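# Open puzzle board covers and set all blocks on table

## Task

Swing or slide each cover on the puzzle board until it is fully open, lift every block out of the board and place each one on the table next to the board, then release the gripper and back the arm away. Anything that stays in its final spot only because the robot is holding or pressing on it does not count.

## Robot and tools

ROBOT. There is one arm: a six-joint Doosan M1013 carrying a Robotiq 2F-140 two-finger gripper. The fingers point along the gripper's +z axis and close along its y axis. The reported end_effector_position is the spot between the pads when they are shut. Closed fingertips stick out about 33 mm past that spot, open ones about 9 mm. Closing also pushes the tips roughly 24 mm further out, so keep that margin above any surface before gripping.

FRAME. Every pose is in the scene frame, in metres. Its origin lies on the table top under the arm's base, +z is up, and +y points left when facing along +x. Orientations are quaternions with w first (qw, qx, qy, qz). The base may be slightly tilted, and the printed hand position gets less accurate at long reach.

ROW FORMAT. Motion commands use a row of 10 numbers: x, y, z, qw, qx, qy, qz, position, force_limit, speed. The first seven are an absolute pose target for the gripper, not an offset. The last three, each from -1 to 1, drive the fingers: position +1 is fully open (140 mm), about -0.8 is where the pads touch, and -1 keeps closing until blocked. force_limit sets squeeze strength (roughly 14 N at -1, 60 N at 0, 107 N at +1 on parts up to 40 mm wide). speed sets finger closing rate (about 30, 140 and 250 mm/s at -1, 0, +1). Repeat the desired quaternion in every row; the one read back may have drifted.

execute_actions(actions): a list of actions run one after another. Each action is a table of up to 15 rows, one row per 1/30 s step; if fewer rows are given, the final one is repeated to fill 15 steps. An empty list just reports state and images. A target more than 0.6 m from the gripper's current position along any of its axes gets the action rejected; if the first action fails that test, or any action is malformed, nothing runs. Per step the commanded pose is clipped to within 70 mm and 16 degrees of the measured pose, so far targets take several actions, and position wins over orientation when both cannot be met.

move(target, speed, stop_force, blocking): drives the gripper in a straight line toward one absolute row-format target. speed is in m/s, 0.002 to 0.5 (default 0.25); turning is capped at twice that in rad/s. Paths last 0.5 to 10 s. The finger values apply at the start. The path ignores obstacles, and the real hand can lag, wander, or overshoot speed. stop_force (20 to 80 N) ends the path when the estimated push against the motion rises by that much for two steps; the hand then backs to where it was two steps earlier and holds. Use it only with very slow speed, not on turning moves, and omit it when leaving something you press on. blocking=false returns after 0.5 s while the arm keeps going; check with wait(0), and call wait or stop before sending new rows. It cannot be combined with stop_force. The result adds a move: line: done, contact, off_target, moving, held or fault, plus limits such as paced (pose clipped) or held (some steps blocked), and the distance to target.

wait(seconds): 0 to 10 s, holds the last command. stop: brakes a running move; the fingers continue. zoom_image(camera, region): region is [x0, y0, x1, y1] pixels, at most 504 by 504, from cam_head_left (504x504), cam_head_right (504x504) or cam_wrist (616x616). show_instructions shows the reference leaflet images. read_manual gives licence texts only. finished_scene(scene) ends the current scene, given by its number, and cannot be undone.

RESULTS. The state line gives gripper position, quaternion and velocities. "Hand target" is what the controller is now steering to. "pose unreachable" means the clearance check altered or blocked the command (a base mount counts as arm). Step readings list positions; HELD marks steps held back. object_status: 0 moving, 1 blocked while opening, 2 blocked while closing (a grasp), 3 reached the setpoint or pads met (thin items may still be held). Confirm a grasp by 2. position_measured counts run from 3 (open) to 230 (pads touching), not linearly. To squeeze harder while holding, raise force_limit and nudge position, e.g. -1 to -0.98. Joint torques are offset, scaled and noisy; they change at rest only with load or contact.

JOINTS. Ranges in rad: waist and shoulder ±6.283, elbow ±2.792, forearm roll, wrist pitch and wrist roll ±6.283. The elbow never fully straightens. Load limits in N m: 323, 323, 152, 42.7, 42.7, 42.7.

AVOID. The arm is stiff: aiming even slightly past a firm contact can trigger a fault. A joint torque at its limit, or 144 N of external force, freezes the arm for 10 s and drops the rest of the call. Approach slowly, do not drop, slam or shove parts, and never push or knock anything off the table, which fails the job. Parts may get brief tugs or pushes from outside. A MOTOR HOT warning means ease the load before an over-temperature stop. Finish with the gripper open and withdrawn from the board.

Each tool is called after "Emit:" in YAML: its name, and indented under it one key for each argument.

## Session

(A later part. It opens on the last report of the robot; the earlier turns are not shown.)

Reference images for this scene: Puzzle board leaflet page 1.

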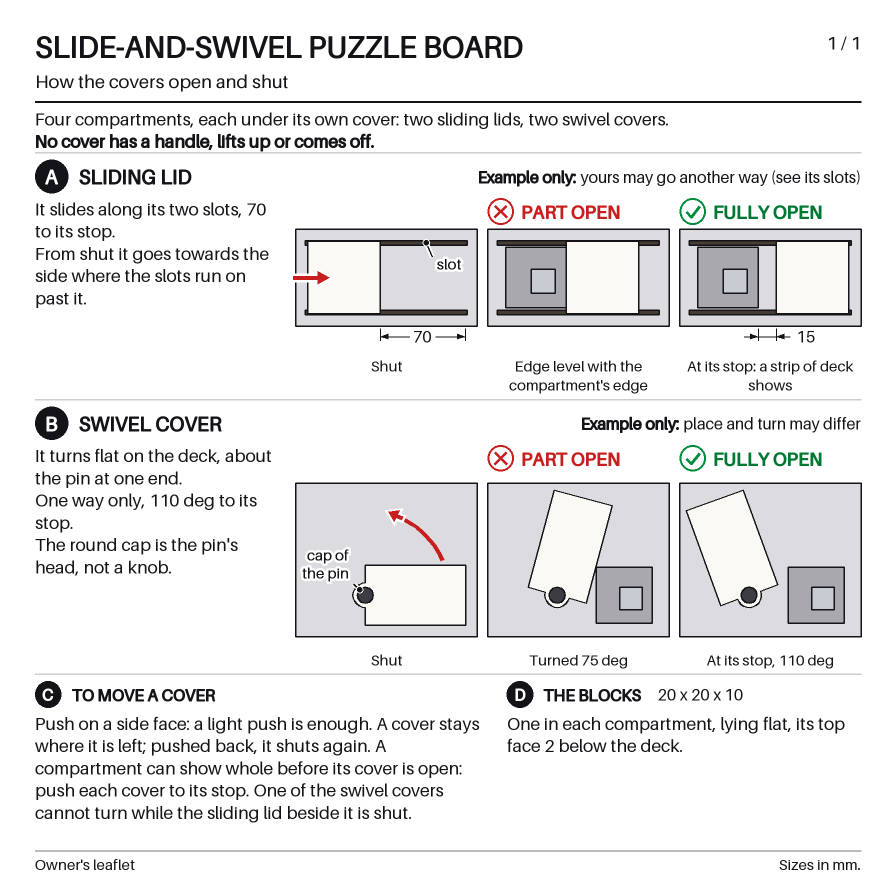

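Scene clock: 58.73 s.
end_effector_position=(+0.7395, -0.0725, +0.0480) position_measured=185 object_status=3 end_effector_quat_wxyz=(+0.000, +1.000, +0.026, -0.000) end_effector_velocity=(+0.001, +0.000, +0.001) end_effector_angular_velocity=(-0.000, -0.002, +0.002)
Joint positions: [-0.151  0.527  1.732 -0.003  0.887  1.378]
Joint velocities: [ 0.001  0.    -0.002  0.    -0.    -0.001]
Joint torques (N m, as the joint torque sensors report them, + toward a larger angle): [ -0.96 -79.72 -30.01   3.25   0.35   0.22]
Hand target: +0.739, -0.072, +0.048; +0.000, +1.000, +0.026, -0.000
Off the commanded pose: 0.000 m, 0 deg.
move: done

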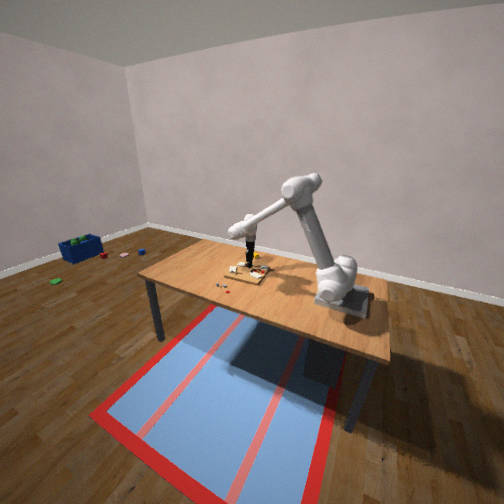

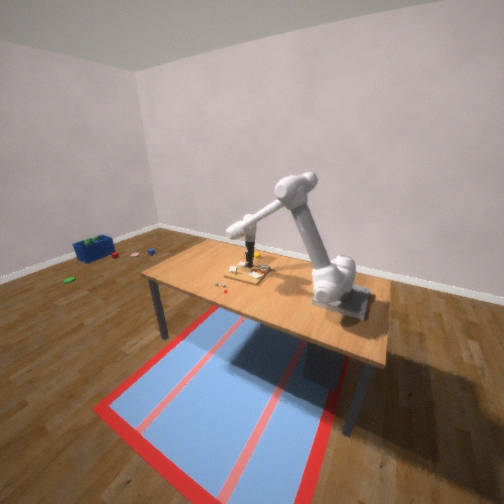

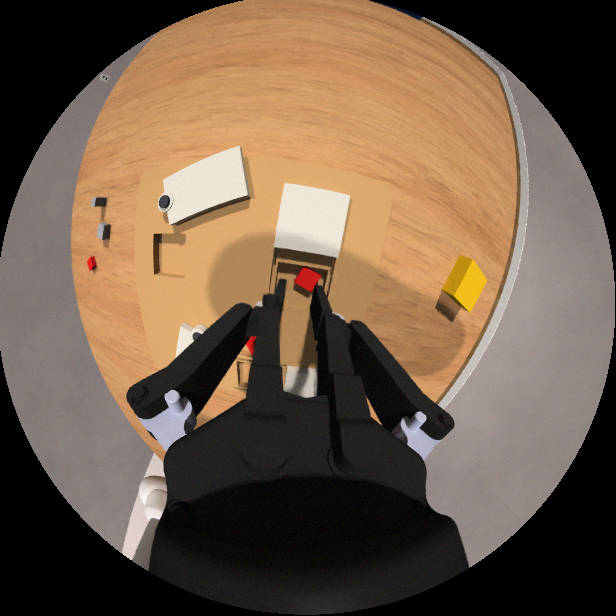

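Emit:
move:
  target: [0.756,-0.0725,0.048,0,0.9997,0.026,0,-0.44,0,0]
  speed: 0.01

Emit:
move:
  target: [0.756,-0.0725,0.048,0,0.9997,0.026,0,-1,-0.5,-0.6]

Emit:
zoom_image:
  camera: "cam_wrist"
  region: [250,230,360,340]

Scene clock: 60.73 s.
end_effector_position=(+0.7560, -0.0725, +0.0480) position_measured=185 object_status=3 end_effector_quat_wxyz=(+0.000, +1.000, +0.026, -0.000) end_effector_velocity=(-0.000, +0.000, -0.000) end_effector_angular_velocity=(-0.000, +0.000, +0.001)
Joint positions: [-0.148  0.548  1.696 -0.003  0.902  1.381]
Joint velocities: [ 0.  0.  0. -0.  0. -0.]
Joint torques (N m, as the joint torque sensors report them, + toward a larger angle): [ -2.28 -82.02 -30.37   3.53   0.07   0.27]
Hand target: +0.756, -0.072, +0.048; +0.000, +1.000, +0.026, -0.000
Off the commanded pose: 0.000 m, 0 deg.
move: done

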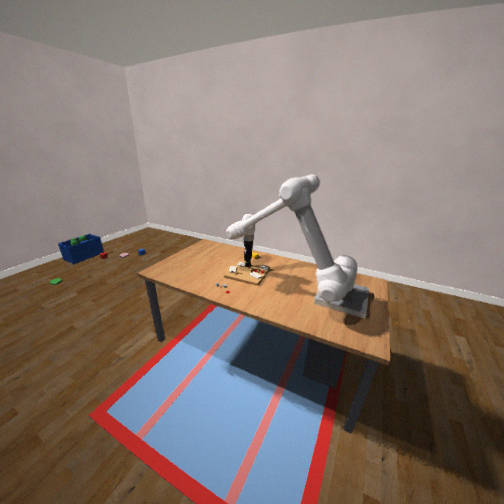

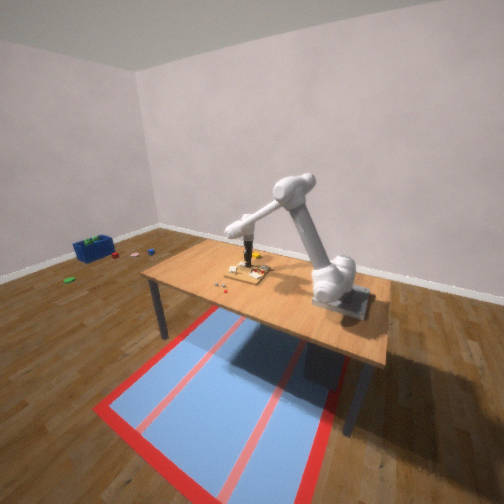

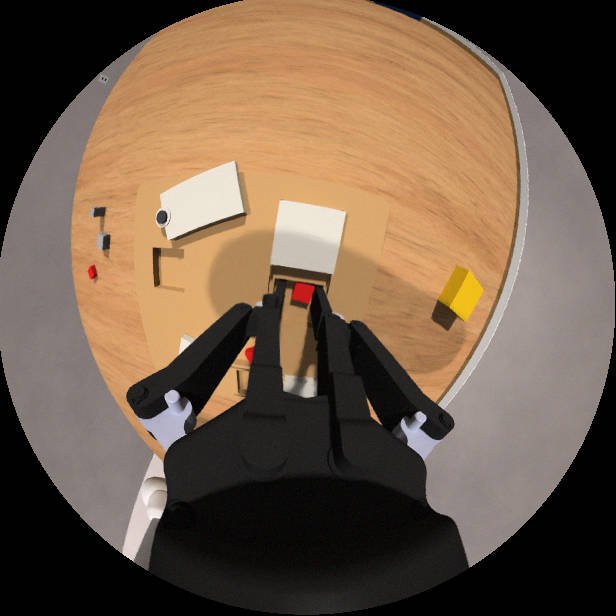

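Scene clock: 61.43 s.
end_effector_position=(+0.7560, -0.0725, +0.0480) position_measured=204 object_status=2 end_effector_quat_wxyz=(-0.000, +1.000, +0.026, -0.000) end_effector_velocity=(-0.001, +0.001, -0.001) end_effector_angular_velocity=(+0.001, +0.003, +0.001)
Joint positions: [-0.148  0.548  1.696 -0.003  0.902  1.381]
Joint velocities: [0.001 0.    0.002 0.    0.001 0.   ]
Joint torques (N m, as the joint torque sensors report them, + toward a larger angle): [ -1.22 -77.52 -30.12   3.3   -0.45   0.09]
Hand target: +0.756, -0.072, +0.048; -0.000, +1.000, +0.026, -0.000
Off the commanded pose: 0.000 m, 0 deg.
move: done

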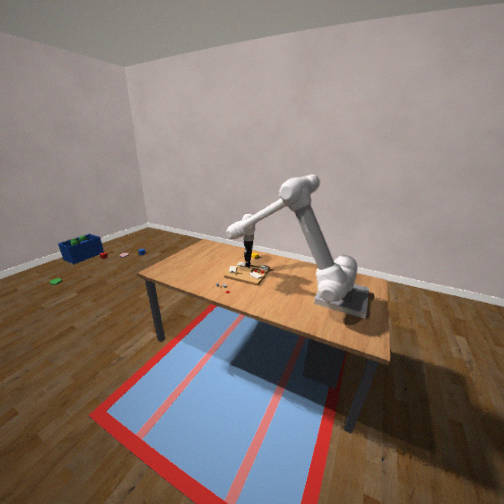

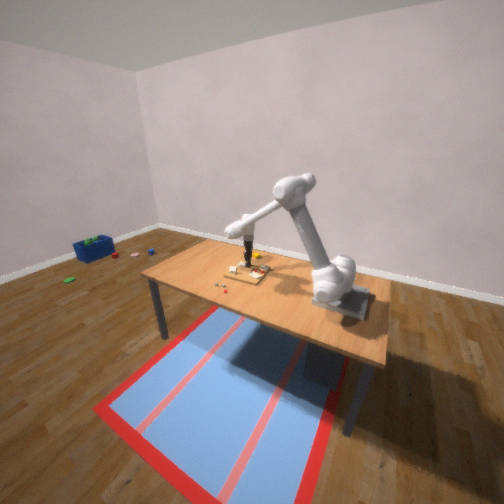

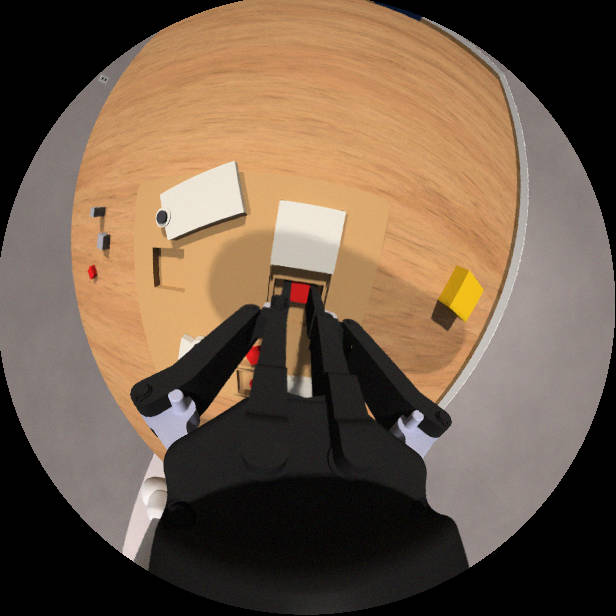

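Region (250, 230, 360, 340) of cam_wrist's 616x616 image, scaled by 4.582, with more detail than that image has.

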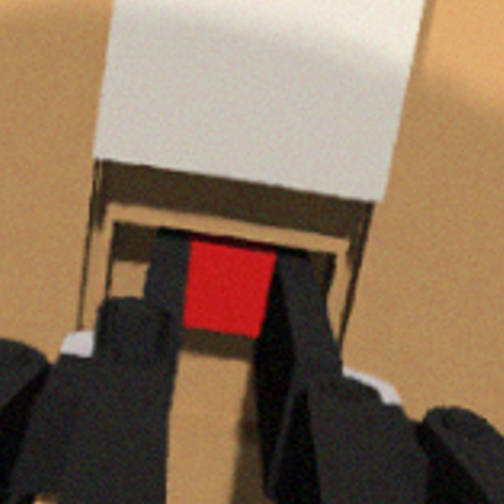

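Emit:
move:
  target: [0.756,-0.0725,0.085,0,0.9997,0.026,0,-1,-0.5,-0.6]
  speed: 0.06

Emit:
move:
  target: [0.50,-0.11,0.085,0,0.9997,0.026,0,-1,-0.5,-0.6]

Emit:
move:
  target: [0.50,-0.11,0.037,0,0.9997,0.026,0,-1,-0.5,-0.6]
  speed: 0.04

Scene clock: 62.47 s.
end_effector_position=(+0.7560, -0.0725, +0.0851) position_measured=204 object_status=2 end_effector_quat_wxyz=(-0.000, +1.000, +0.026, +0.000) end_effector_velocity=(+0.001, -0.002, +0.001) end_effector_angular_velocity=(-0.000, -0.002, -0.003)
Joint positions: [-0.148  0.512  1.674 -0.003  0.96   1.381]
Joint velocities: [-0.002 -0.    -0.002  0.    -0.     0.001]
Joint torques (N m, as the joint torque sensors report them, + toward a larger angle): [ -1.47 -85.2  -32.72   3.67  -0.09   0.23]
Hand target: +0.756, -0.073, +0.085; -0.000, +1.000, +0.026, +0.000
Off the commanded pose: 0.000 m, 0 deg.
move: done

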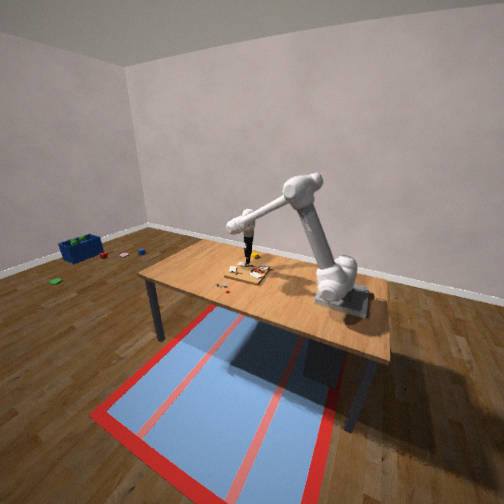

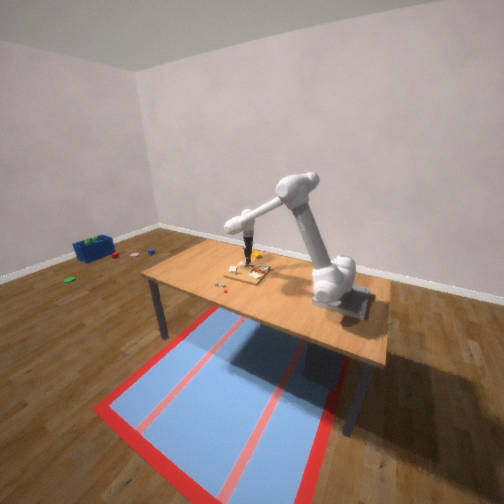

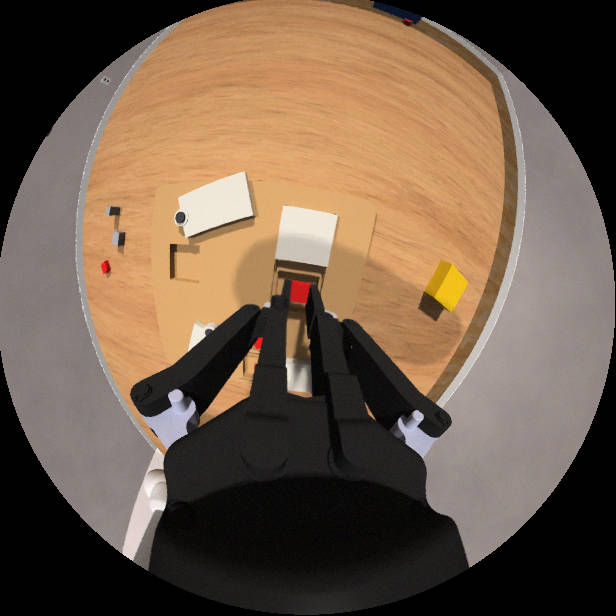

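Scene clock: 63.87 s.
end_effector_position=(+0.5001, -0.1102, +0.0852) position_measured=204 object_status=2 end_effector_quat_wxyz=(-0.000, +1.000, +0.026, +0.000) end_effector_velocity=(-0.000, +0.001, +0.000) end_effector_angular_velocity=(+0.000, -0.000, +0.002)
Joint positions: [-0.29   0.182  2.162 -0.004  0.802  1.24 ]
Joint velocities: [ 0.002 -0.001  0.     0.001  0.    -0.   ]
Joint torques (N m, as the joint torque sensors report them, + toward a larger angle): [ -2.59 -47.74 -28.86   3.41  -0.01   0.01]
Hand target: +0.500, -0.110, +0.085; -0.000, +1.000, +0.026, +0.000
Off the commanded pose: 0.000 m, 0 deg.
move: done

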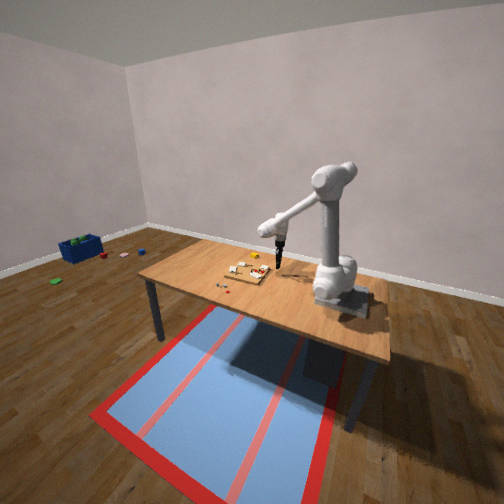

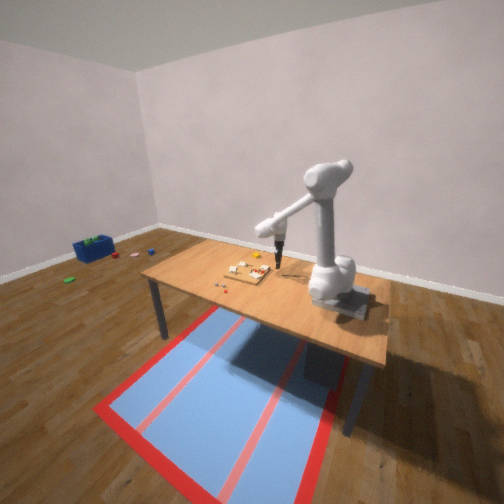

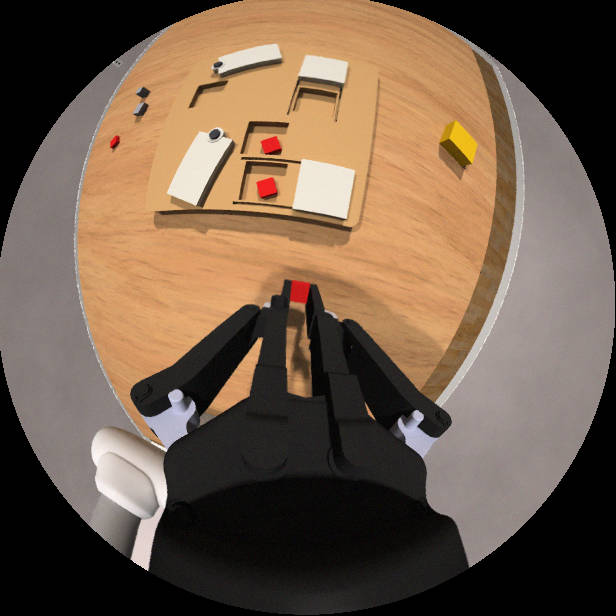

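Scene clock: 65.30 s.
end_effector_position=(+0.5000, -0.1100, +0.0370) position_measured=204 object_status=2 end_effector_quat_wxyz=(+0.000, +1.000, +0.026, -0.000) end_effector_velocity=(+0.002, -0.001, +0.001) end_effector_angular_velocity=(-0.001, -0.002, -0.000)
Joint positions: [-0.29   0.251  2.195 -0.005  0.699  1.241]
Joint velocities: [-0.     0.    -0.002  0.    -0.    -0.   ]
Joint torques (N m, as the joint torque sensors report them, + toward a larger angle): [ -2.47 -50.16 -24.59   2.88   0.05  -0.09]
Hand target: +0.500, -0.110, +0.037; +0.000, +1.000, +0.026, -0.000
Off the commanded pose: 0.000 m, 0 deg.
move: done

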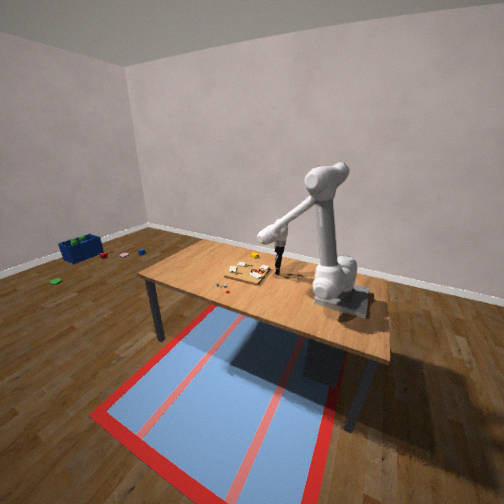

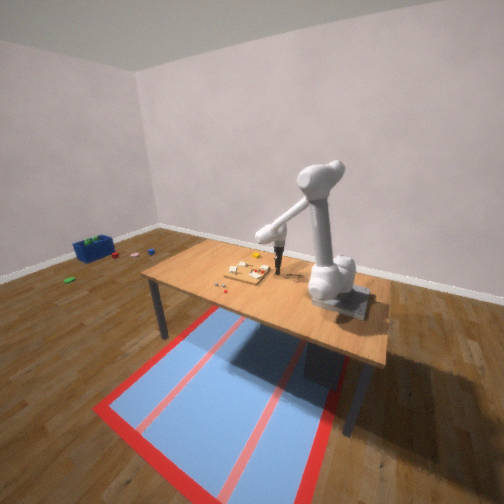

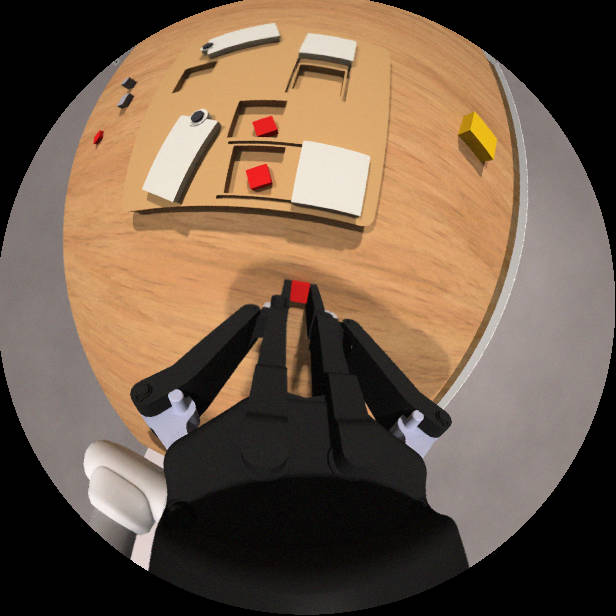

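Emit:
move:
  target: [0.50,-0.11,0.037,0,0.9997,0.026,0,-0.44,0,0]

Emit:
move:
  target: [0.51,-0.1,0.08,0,0.9997,0.026,0,-0.44,0,0]
  speed: 0.1

Emit:
move:
  target: [0.618,-0.037,0.08,0,0.9997,0.026,0,-0.44,0,0]

Emit:
move:
  target: [0.618,-0.037,0.0585,0,0.9997,0.026,0,-0.44,0,0]
  speed: 0.04

Emit:
zoom_image:
  camera: "cam_wrist"
  region: [250,230,360,340]

Scene clock: 66.23 s.
end_effector_position=(+0.5000, -0.1100, +0.0370) position_measured=185 object_status=3 end_effector_quat_wxyz=(+0.000, +1.000, +0.026, -0.000) end_effector_velocity=(+0.000, +0.000, -0.000) end_effector_angular_velocity=(+0.000, -0.000, +0.002)
Joint positions: [-0.29   0.251  2.195 -0.005  0.699  1.241]
Joint velocities: [ 0.001 -0.     0.     0.001 -0.    -0.002]
Joint torques (N m, as the joint torque sensors report them, + toward a larger angle): [ -3.28 -48.61 -23.8    3.04   0.06   0.01]
Hand target: +0.500, -0.110, +0.037; +0.000, +1.000, +0.026, +0.000
Off the commanded pose: 0.000 m, 0 deg.
move: done

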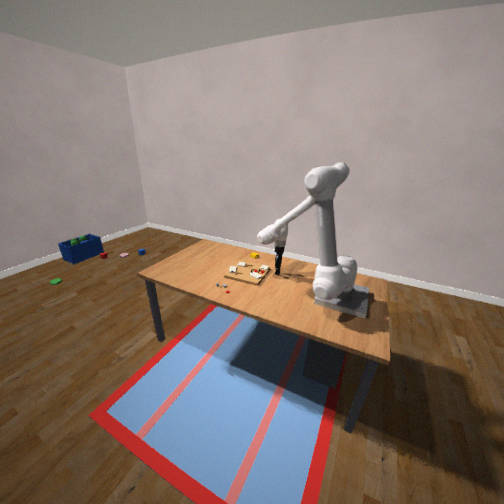

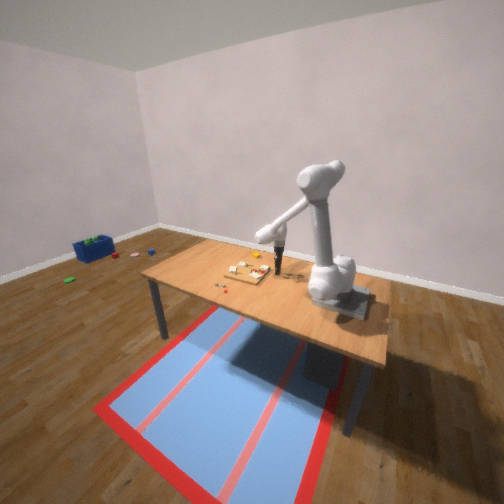

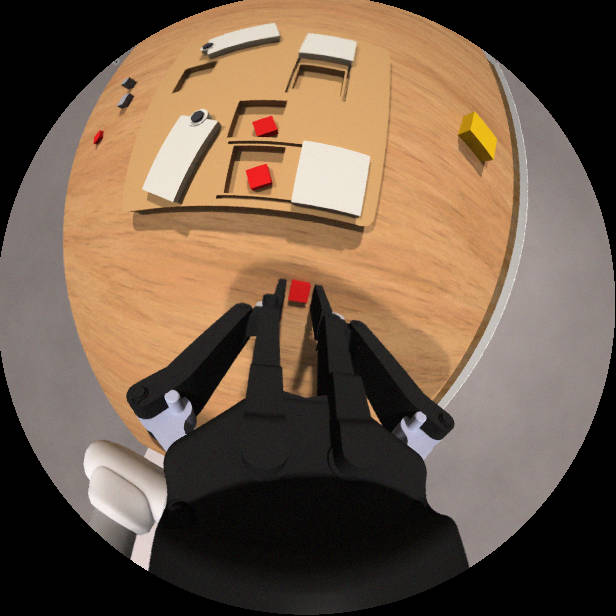

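Scene clock: 66.97 s.
end_effector_position=(+0.5100, -0.1000, +0.0800) position_measured=185 object_status=3 end_effector_quat_wxyz=(-0.000, +1.000, +0.026, +0.000) end_effector_velocity=(+0.000, +0.000, +0.000) end_effector_angular_velocity=(-0.000, -0.000, -0.001)
Joint positions: [-0.266  0.2    2.152 -0.004  0.794  1.264]
Joint velocities: [ 0.001 -0.    -0.    -0.    -0.     0.002]
Joint torques (N m, as the joint torque sensors report them, + toward a larger angle): [ -1.77 -47.22 -26.74   3.18   0.25   0.16]
Hand target: +0.510, -0.100, +0.080; +0.000, +1.000, +0.026, -0.000
Off the commanded pose: 0.000 m, 0 deg.
move: done

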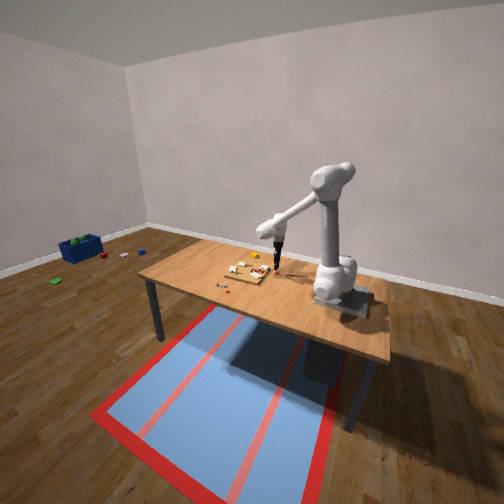

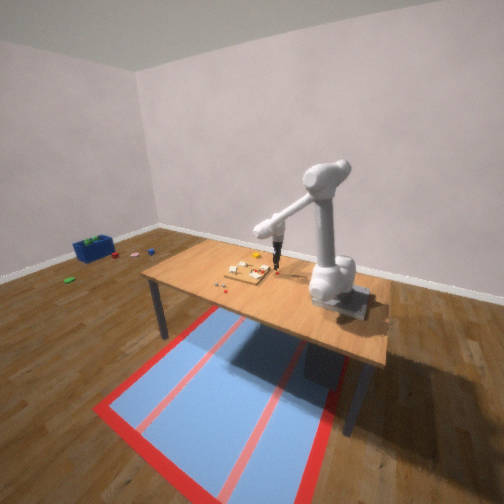

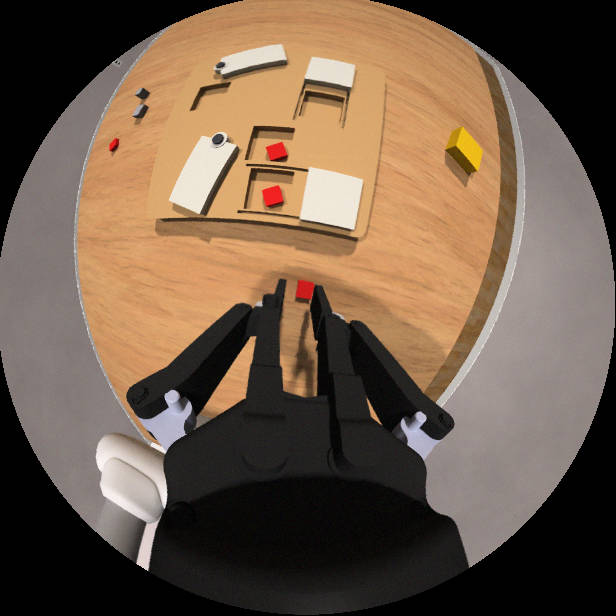

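Scene clock: 67.83 s.
end_effector_position=(+0.6179, -0.0369, +0.0799) position_measured=185 object_status=3 end_effector_quat_wxyz=(+0.000, +1.000, +0.026, -0.000) end_effector_velocity=(+0.001, -0.001, +0.001) end_effector_angular_velocity=(-0.000, -0.002, -0.001)
Joint positions: [-0.122  0.333  1.967 -0.004  0.846  1.407]
Joint velocities: [-0.001  0.    -0.002 -0.    -0.    -0.   ]
Joint torques (N m, as the joint torque sensors report them, + toward a larger angle): [ -3.23 -61.83 -27.99   3.12   0.59  -0.08]
Hand target: +0.618, -0.037, +0.080; +0.000, +1.000, +0.026, -0.000
Off the commanded pose: 0.000 m, 0 deg.
move: done

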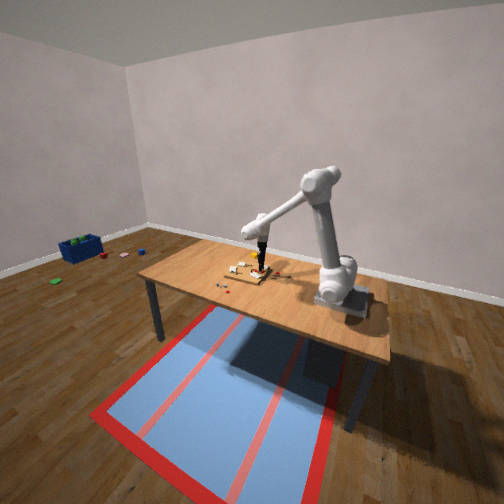

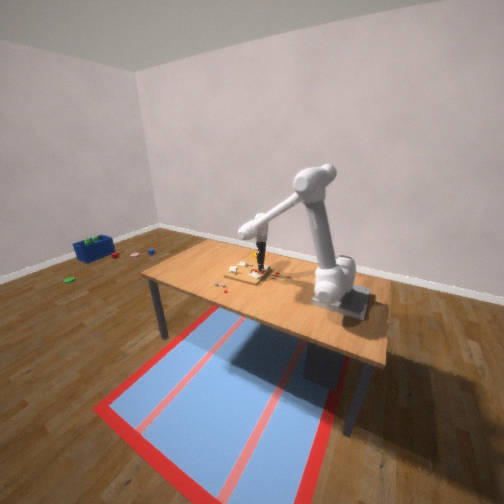

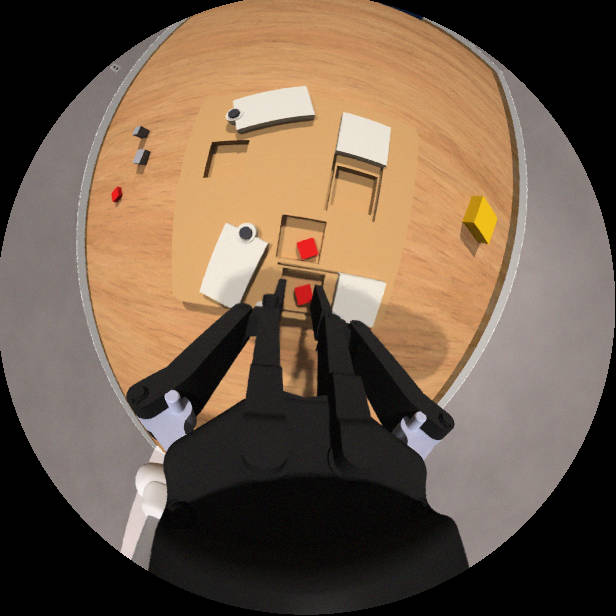

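Scene clock: 68.60 s.
end_effector_position=(+0.6180, -0.0370, +0.0585) position_measured=185 object_status=3 end_effector_quat_wxyz=(+0.000, +1.000, +0.026, -0.000) end_effector_velocity=(-0.001, -0.000, -0.001) end_effector_angular_velocity=(-0.000, +0.000, +0.001)
Joint positions: [-0.122  0.359  1.98  -0.004  0.807  1.407]
Joint velocities: [-0.    -0.     0.002 -0.    -0.001 -0.001]
Joint torques (N m, as the joint torque sensors report them, + toward a larger angle): [ -1.22 -61.5  -28.31   3.13  -0.14   0.04]
Hand target: +0.618, -0.037, +0.058; +0.000, +1.000, +0.026, -0.000
Off the commanded pose: 0.000 m, 0 deg.
move: done

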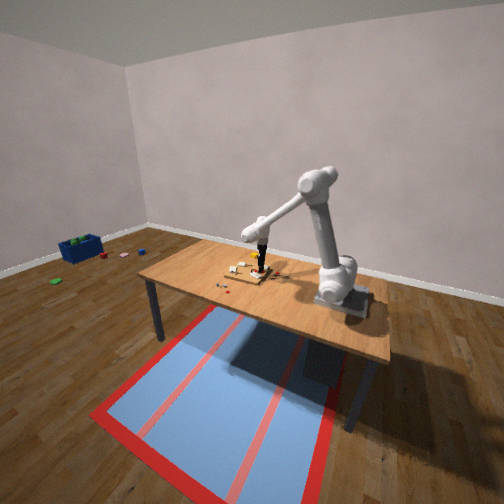

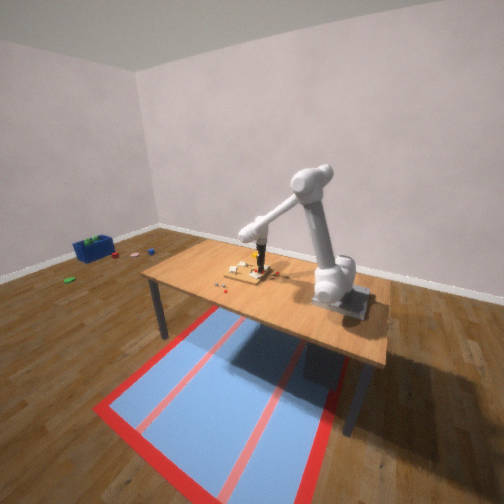

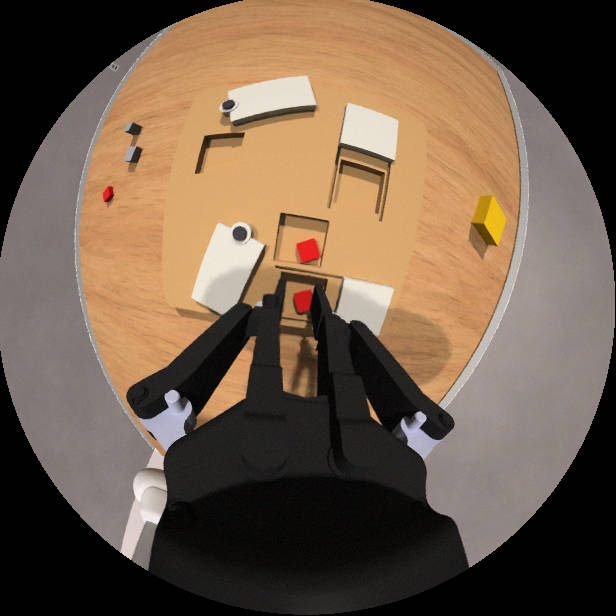

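Region (250, 230, 360, 340) of cam_wrist's 616x616 image, scaled by 4.582, with more detail than that image has.

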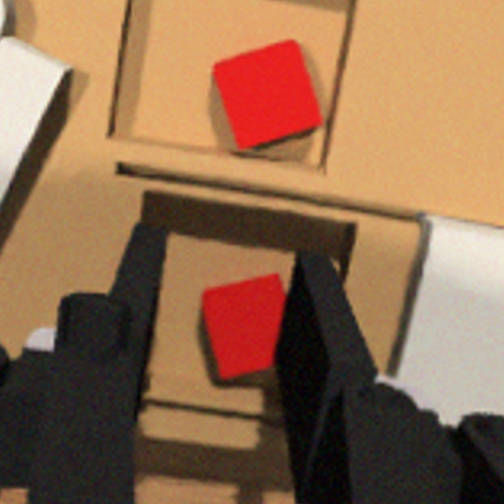

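Emit:
move:
  target: [0.621,-0.041,0.0585,0,0.9997,0.026,0,-0.44,0,0]
  speed: 0.02

Emit:
move:
  target: [0.621,-0.041,0.048,0,0.9997,0.026,0,-0.44,0,0]
  speed: 0.005
  stop_force: 20

Emit:
zoom_image:
  camera: "cam_wrist"
  region: [250,230,360,340]

Scene clock: 69.47 s.
end_effector_position=(+0.6210, -0.0410, +0.0585) position_measured=185 object_status=3 end_effector_quat_wxyz=(-0.000, +1.000, +0.026, -0.000) end_effector_velocity=(-0.001, +0.000, -0.000) end_effector_angular_velocity=(+0.000, +0.002, -0.003)
Joint positions: [-0.128  0.363  1.974 -0.004  0.809  1.401]
Joint velocities: [ 0.    -0.     0.001 -0.     0.001  0.003]
Joint torques (N m, as the joint torque sensors report them, + toward a larger angle): [ -3.54 -62.63 -28.21   3.08  -0.05   0.08]
Hand target: +0.621, -0.041, +0.058; -0.000, +1.000, +0.026, +0.000
Off the commanded pose: 0.000 m, 0 deg.
move: done

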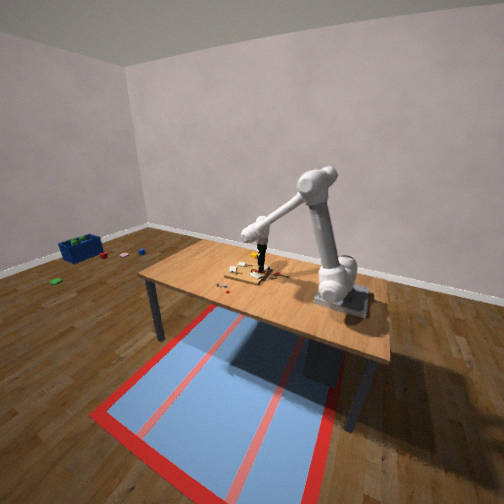

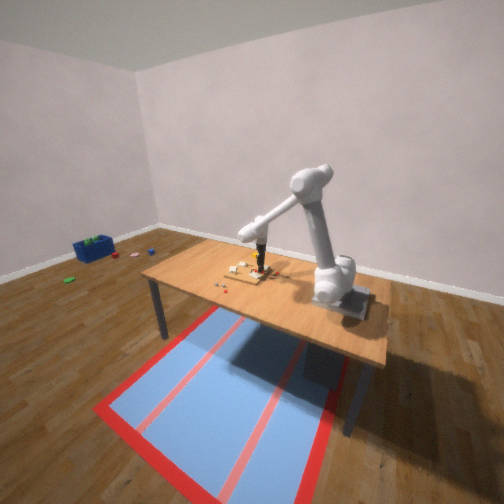

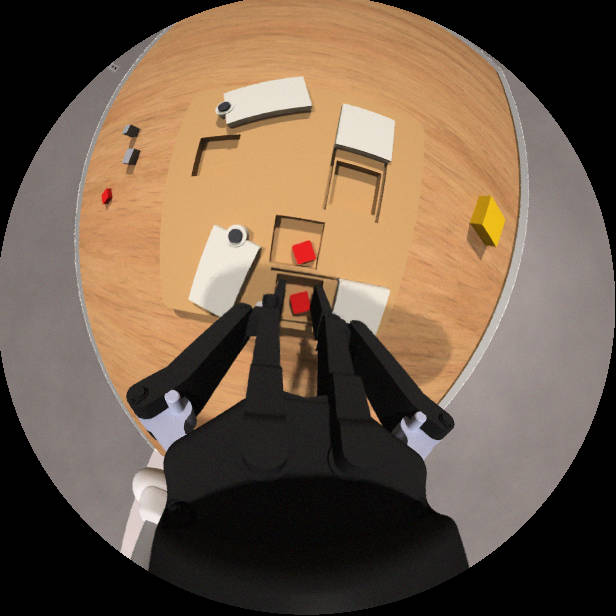

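Scene clock: 71.80 s.
end_effector_position=(+0.6210, -0.0410, +0.0480) position_measured=185 object_status=3 end_effector_quat_wxyz=(+0.000, +1.000, +0.026, -0.000) end_effector_velocity=(+0.002, +0.000, +0.001) end_effector_angular_velocity=(-0.000, -0.002, +0.001)
Joint positions: [-0.128  0.376  1.98  -0.004  0.79   1.401]
Joint velocities: [ 0.001 -0.    -0.002  0.     0.    -0.001]
Joint torques (N m, as the joint torque sensors report them, + toward a larger angle): [ -3.2  -63.16 -27.97   3.31   0.41   0.11]
Hand target: +0.621, -0.041, +0.048; +0.000, +1.000, +0.026, -0.000
Off the commanded pose: 0.000 m, 0 deg.
move: done

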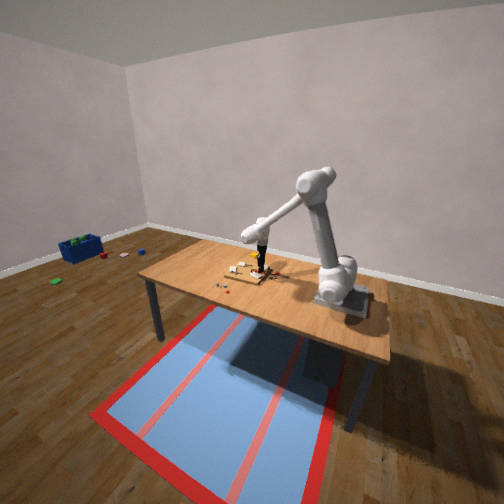

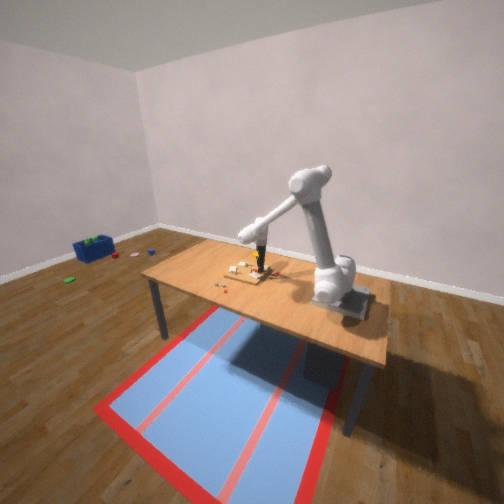

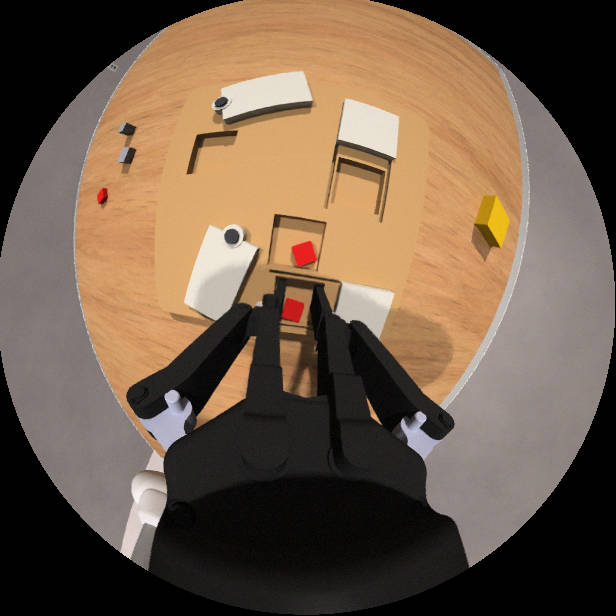

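Region (250, 230, 360, 340) of cam_wrist's 616x616 image, scaled by 4.582, with more detail than that image has.

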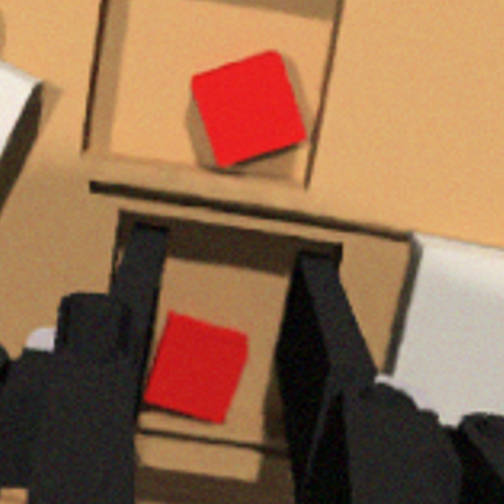

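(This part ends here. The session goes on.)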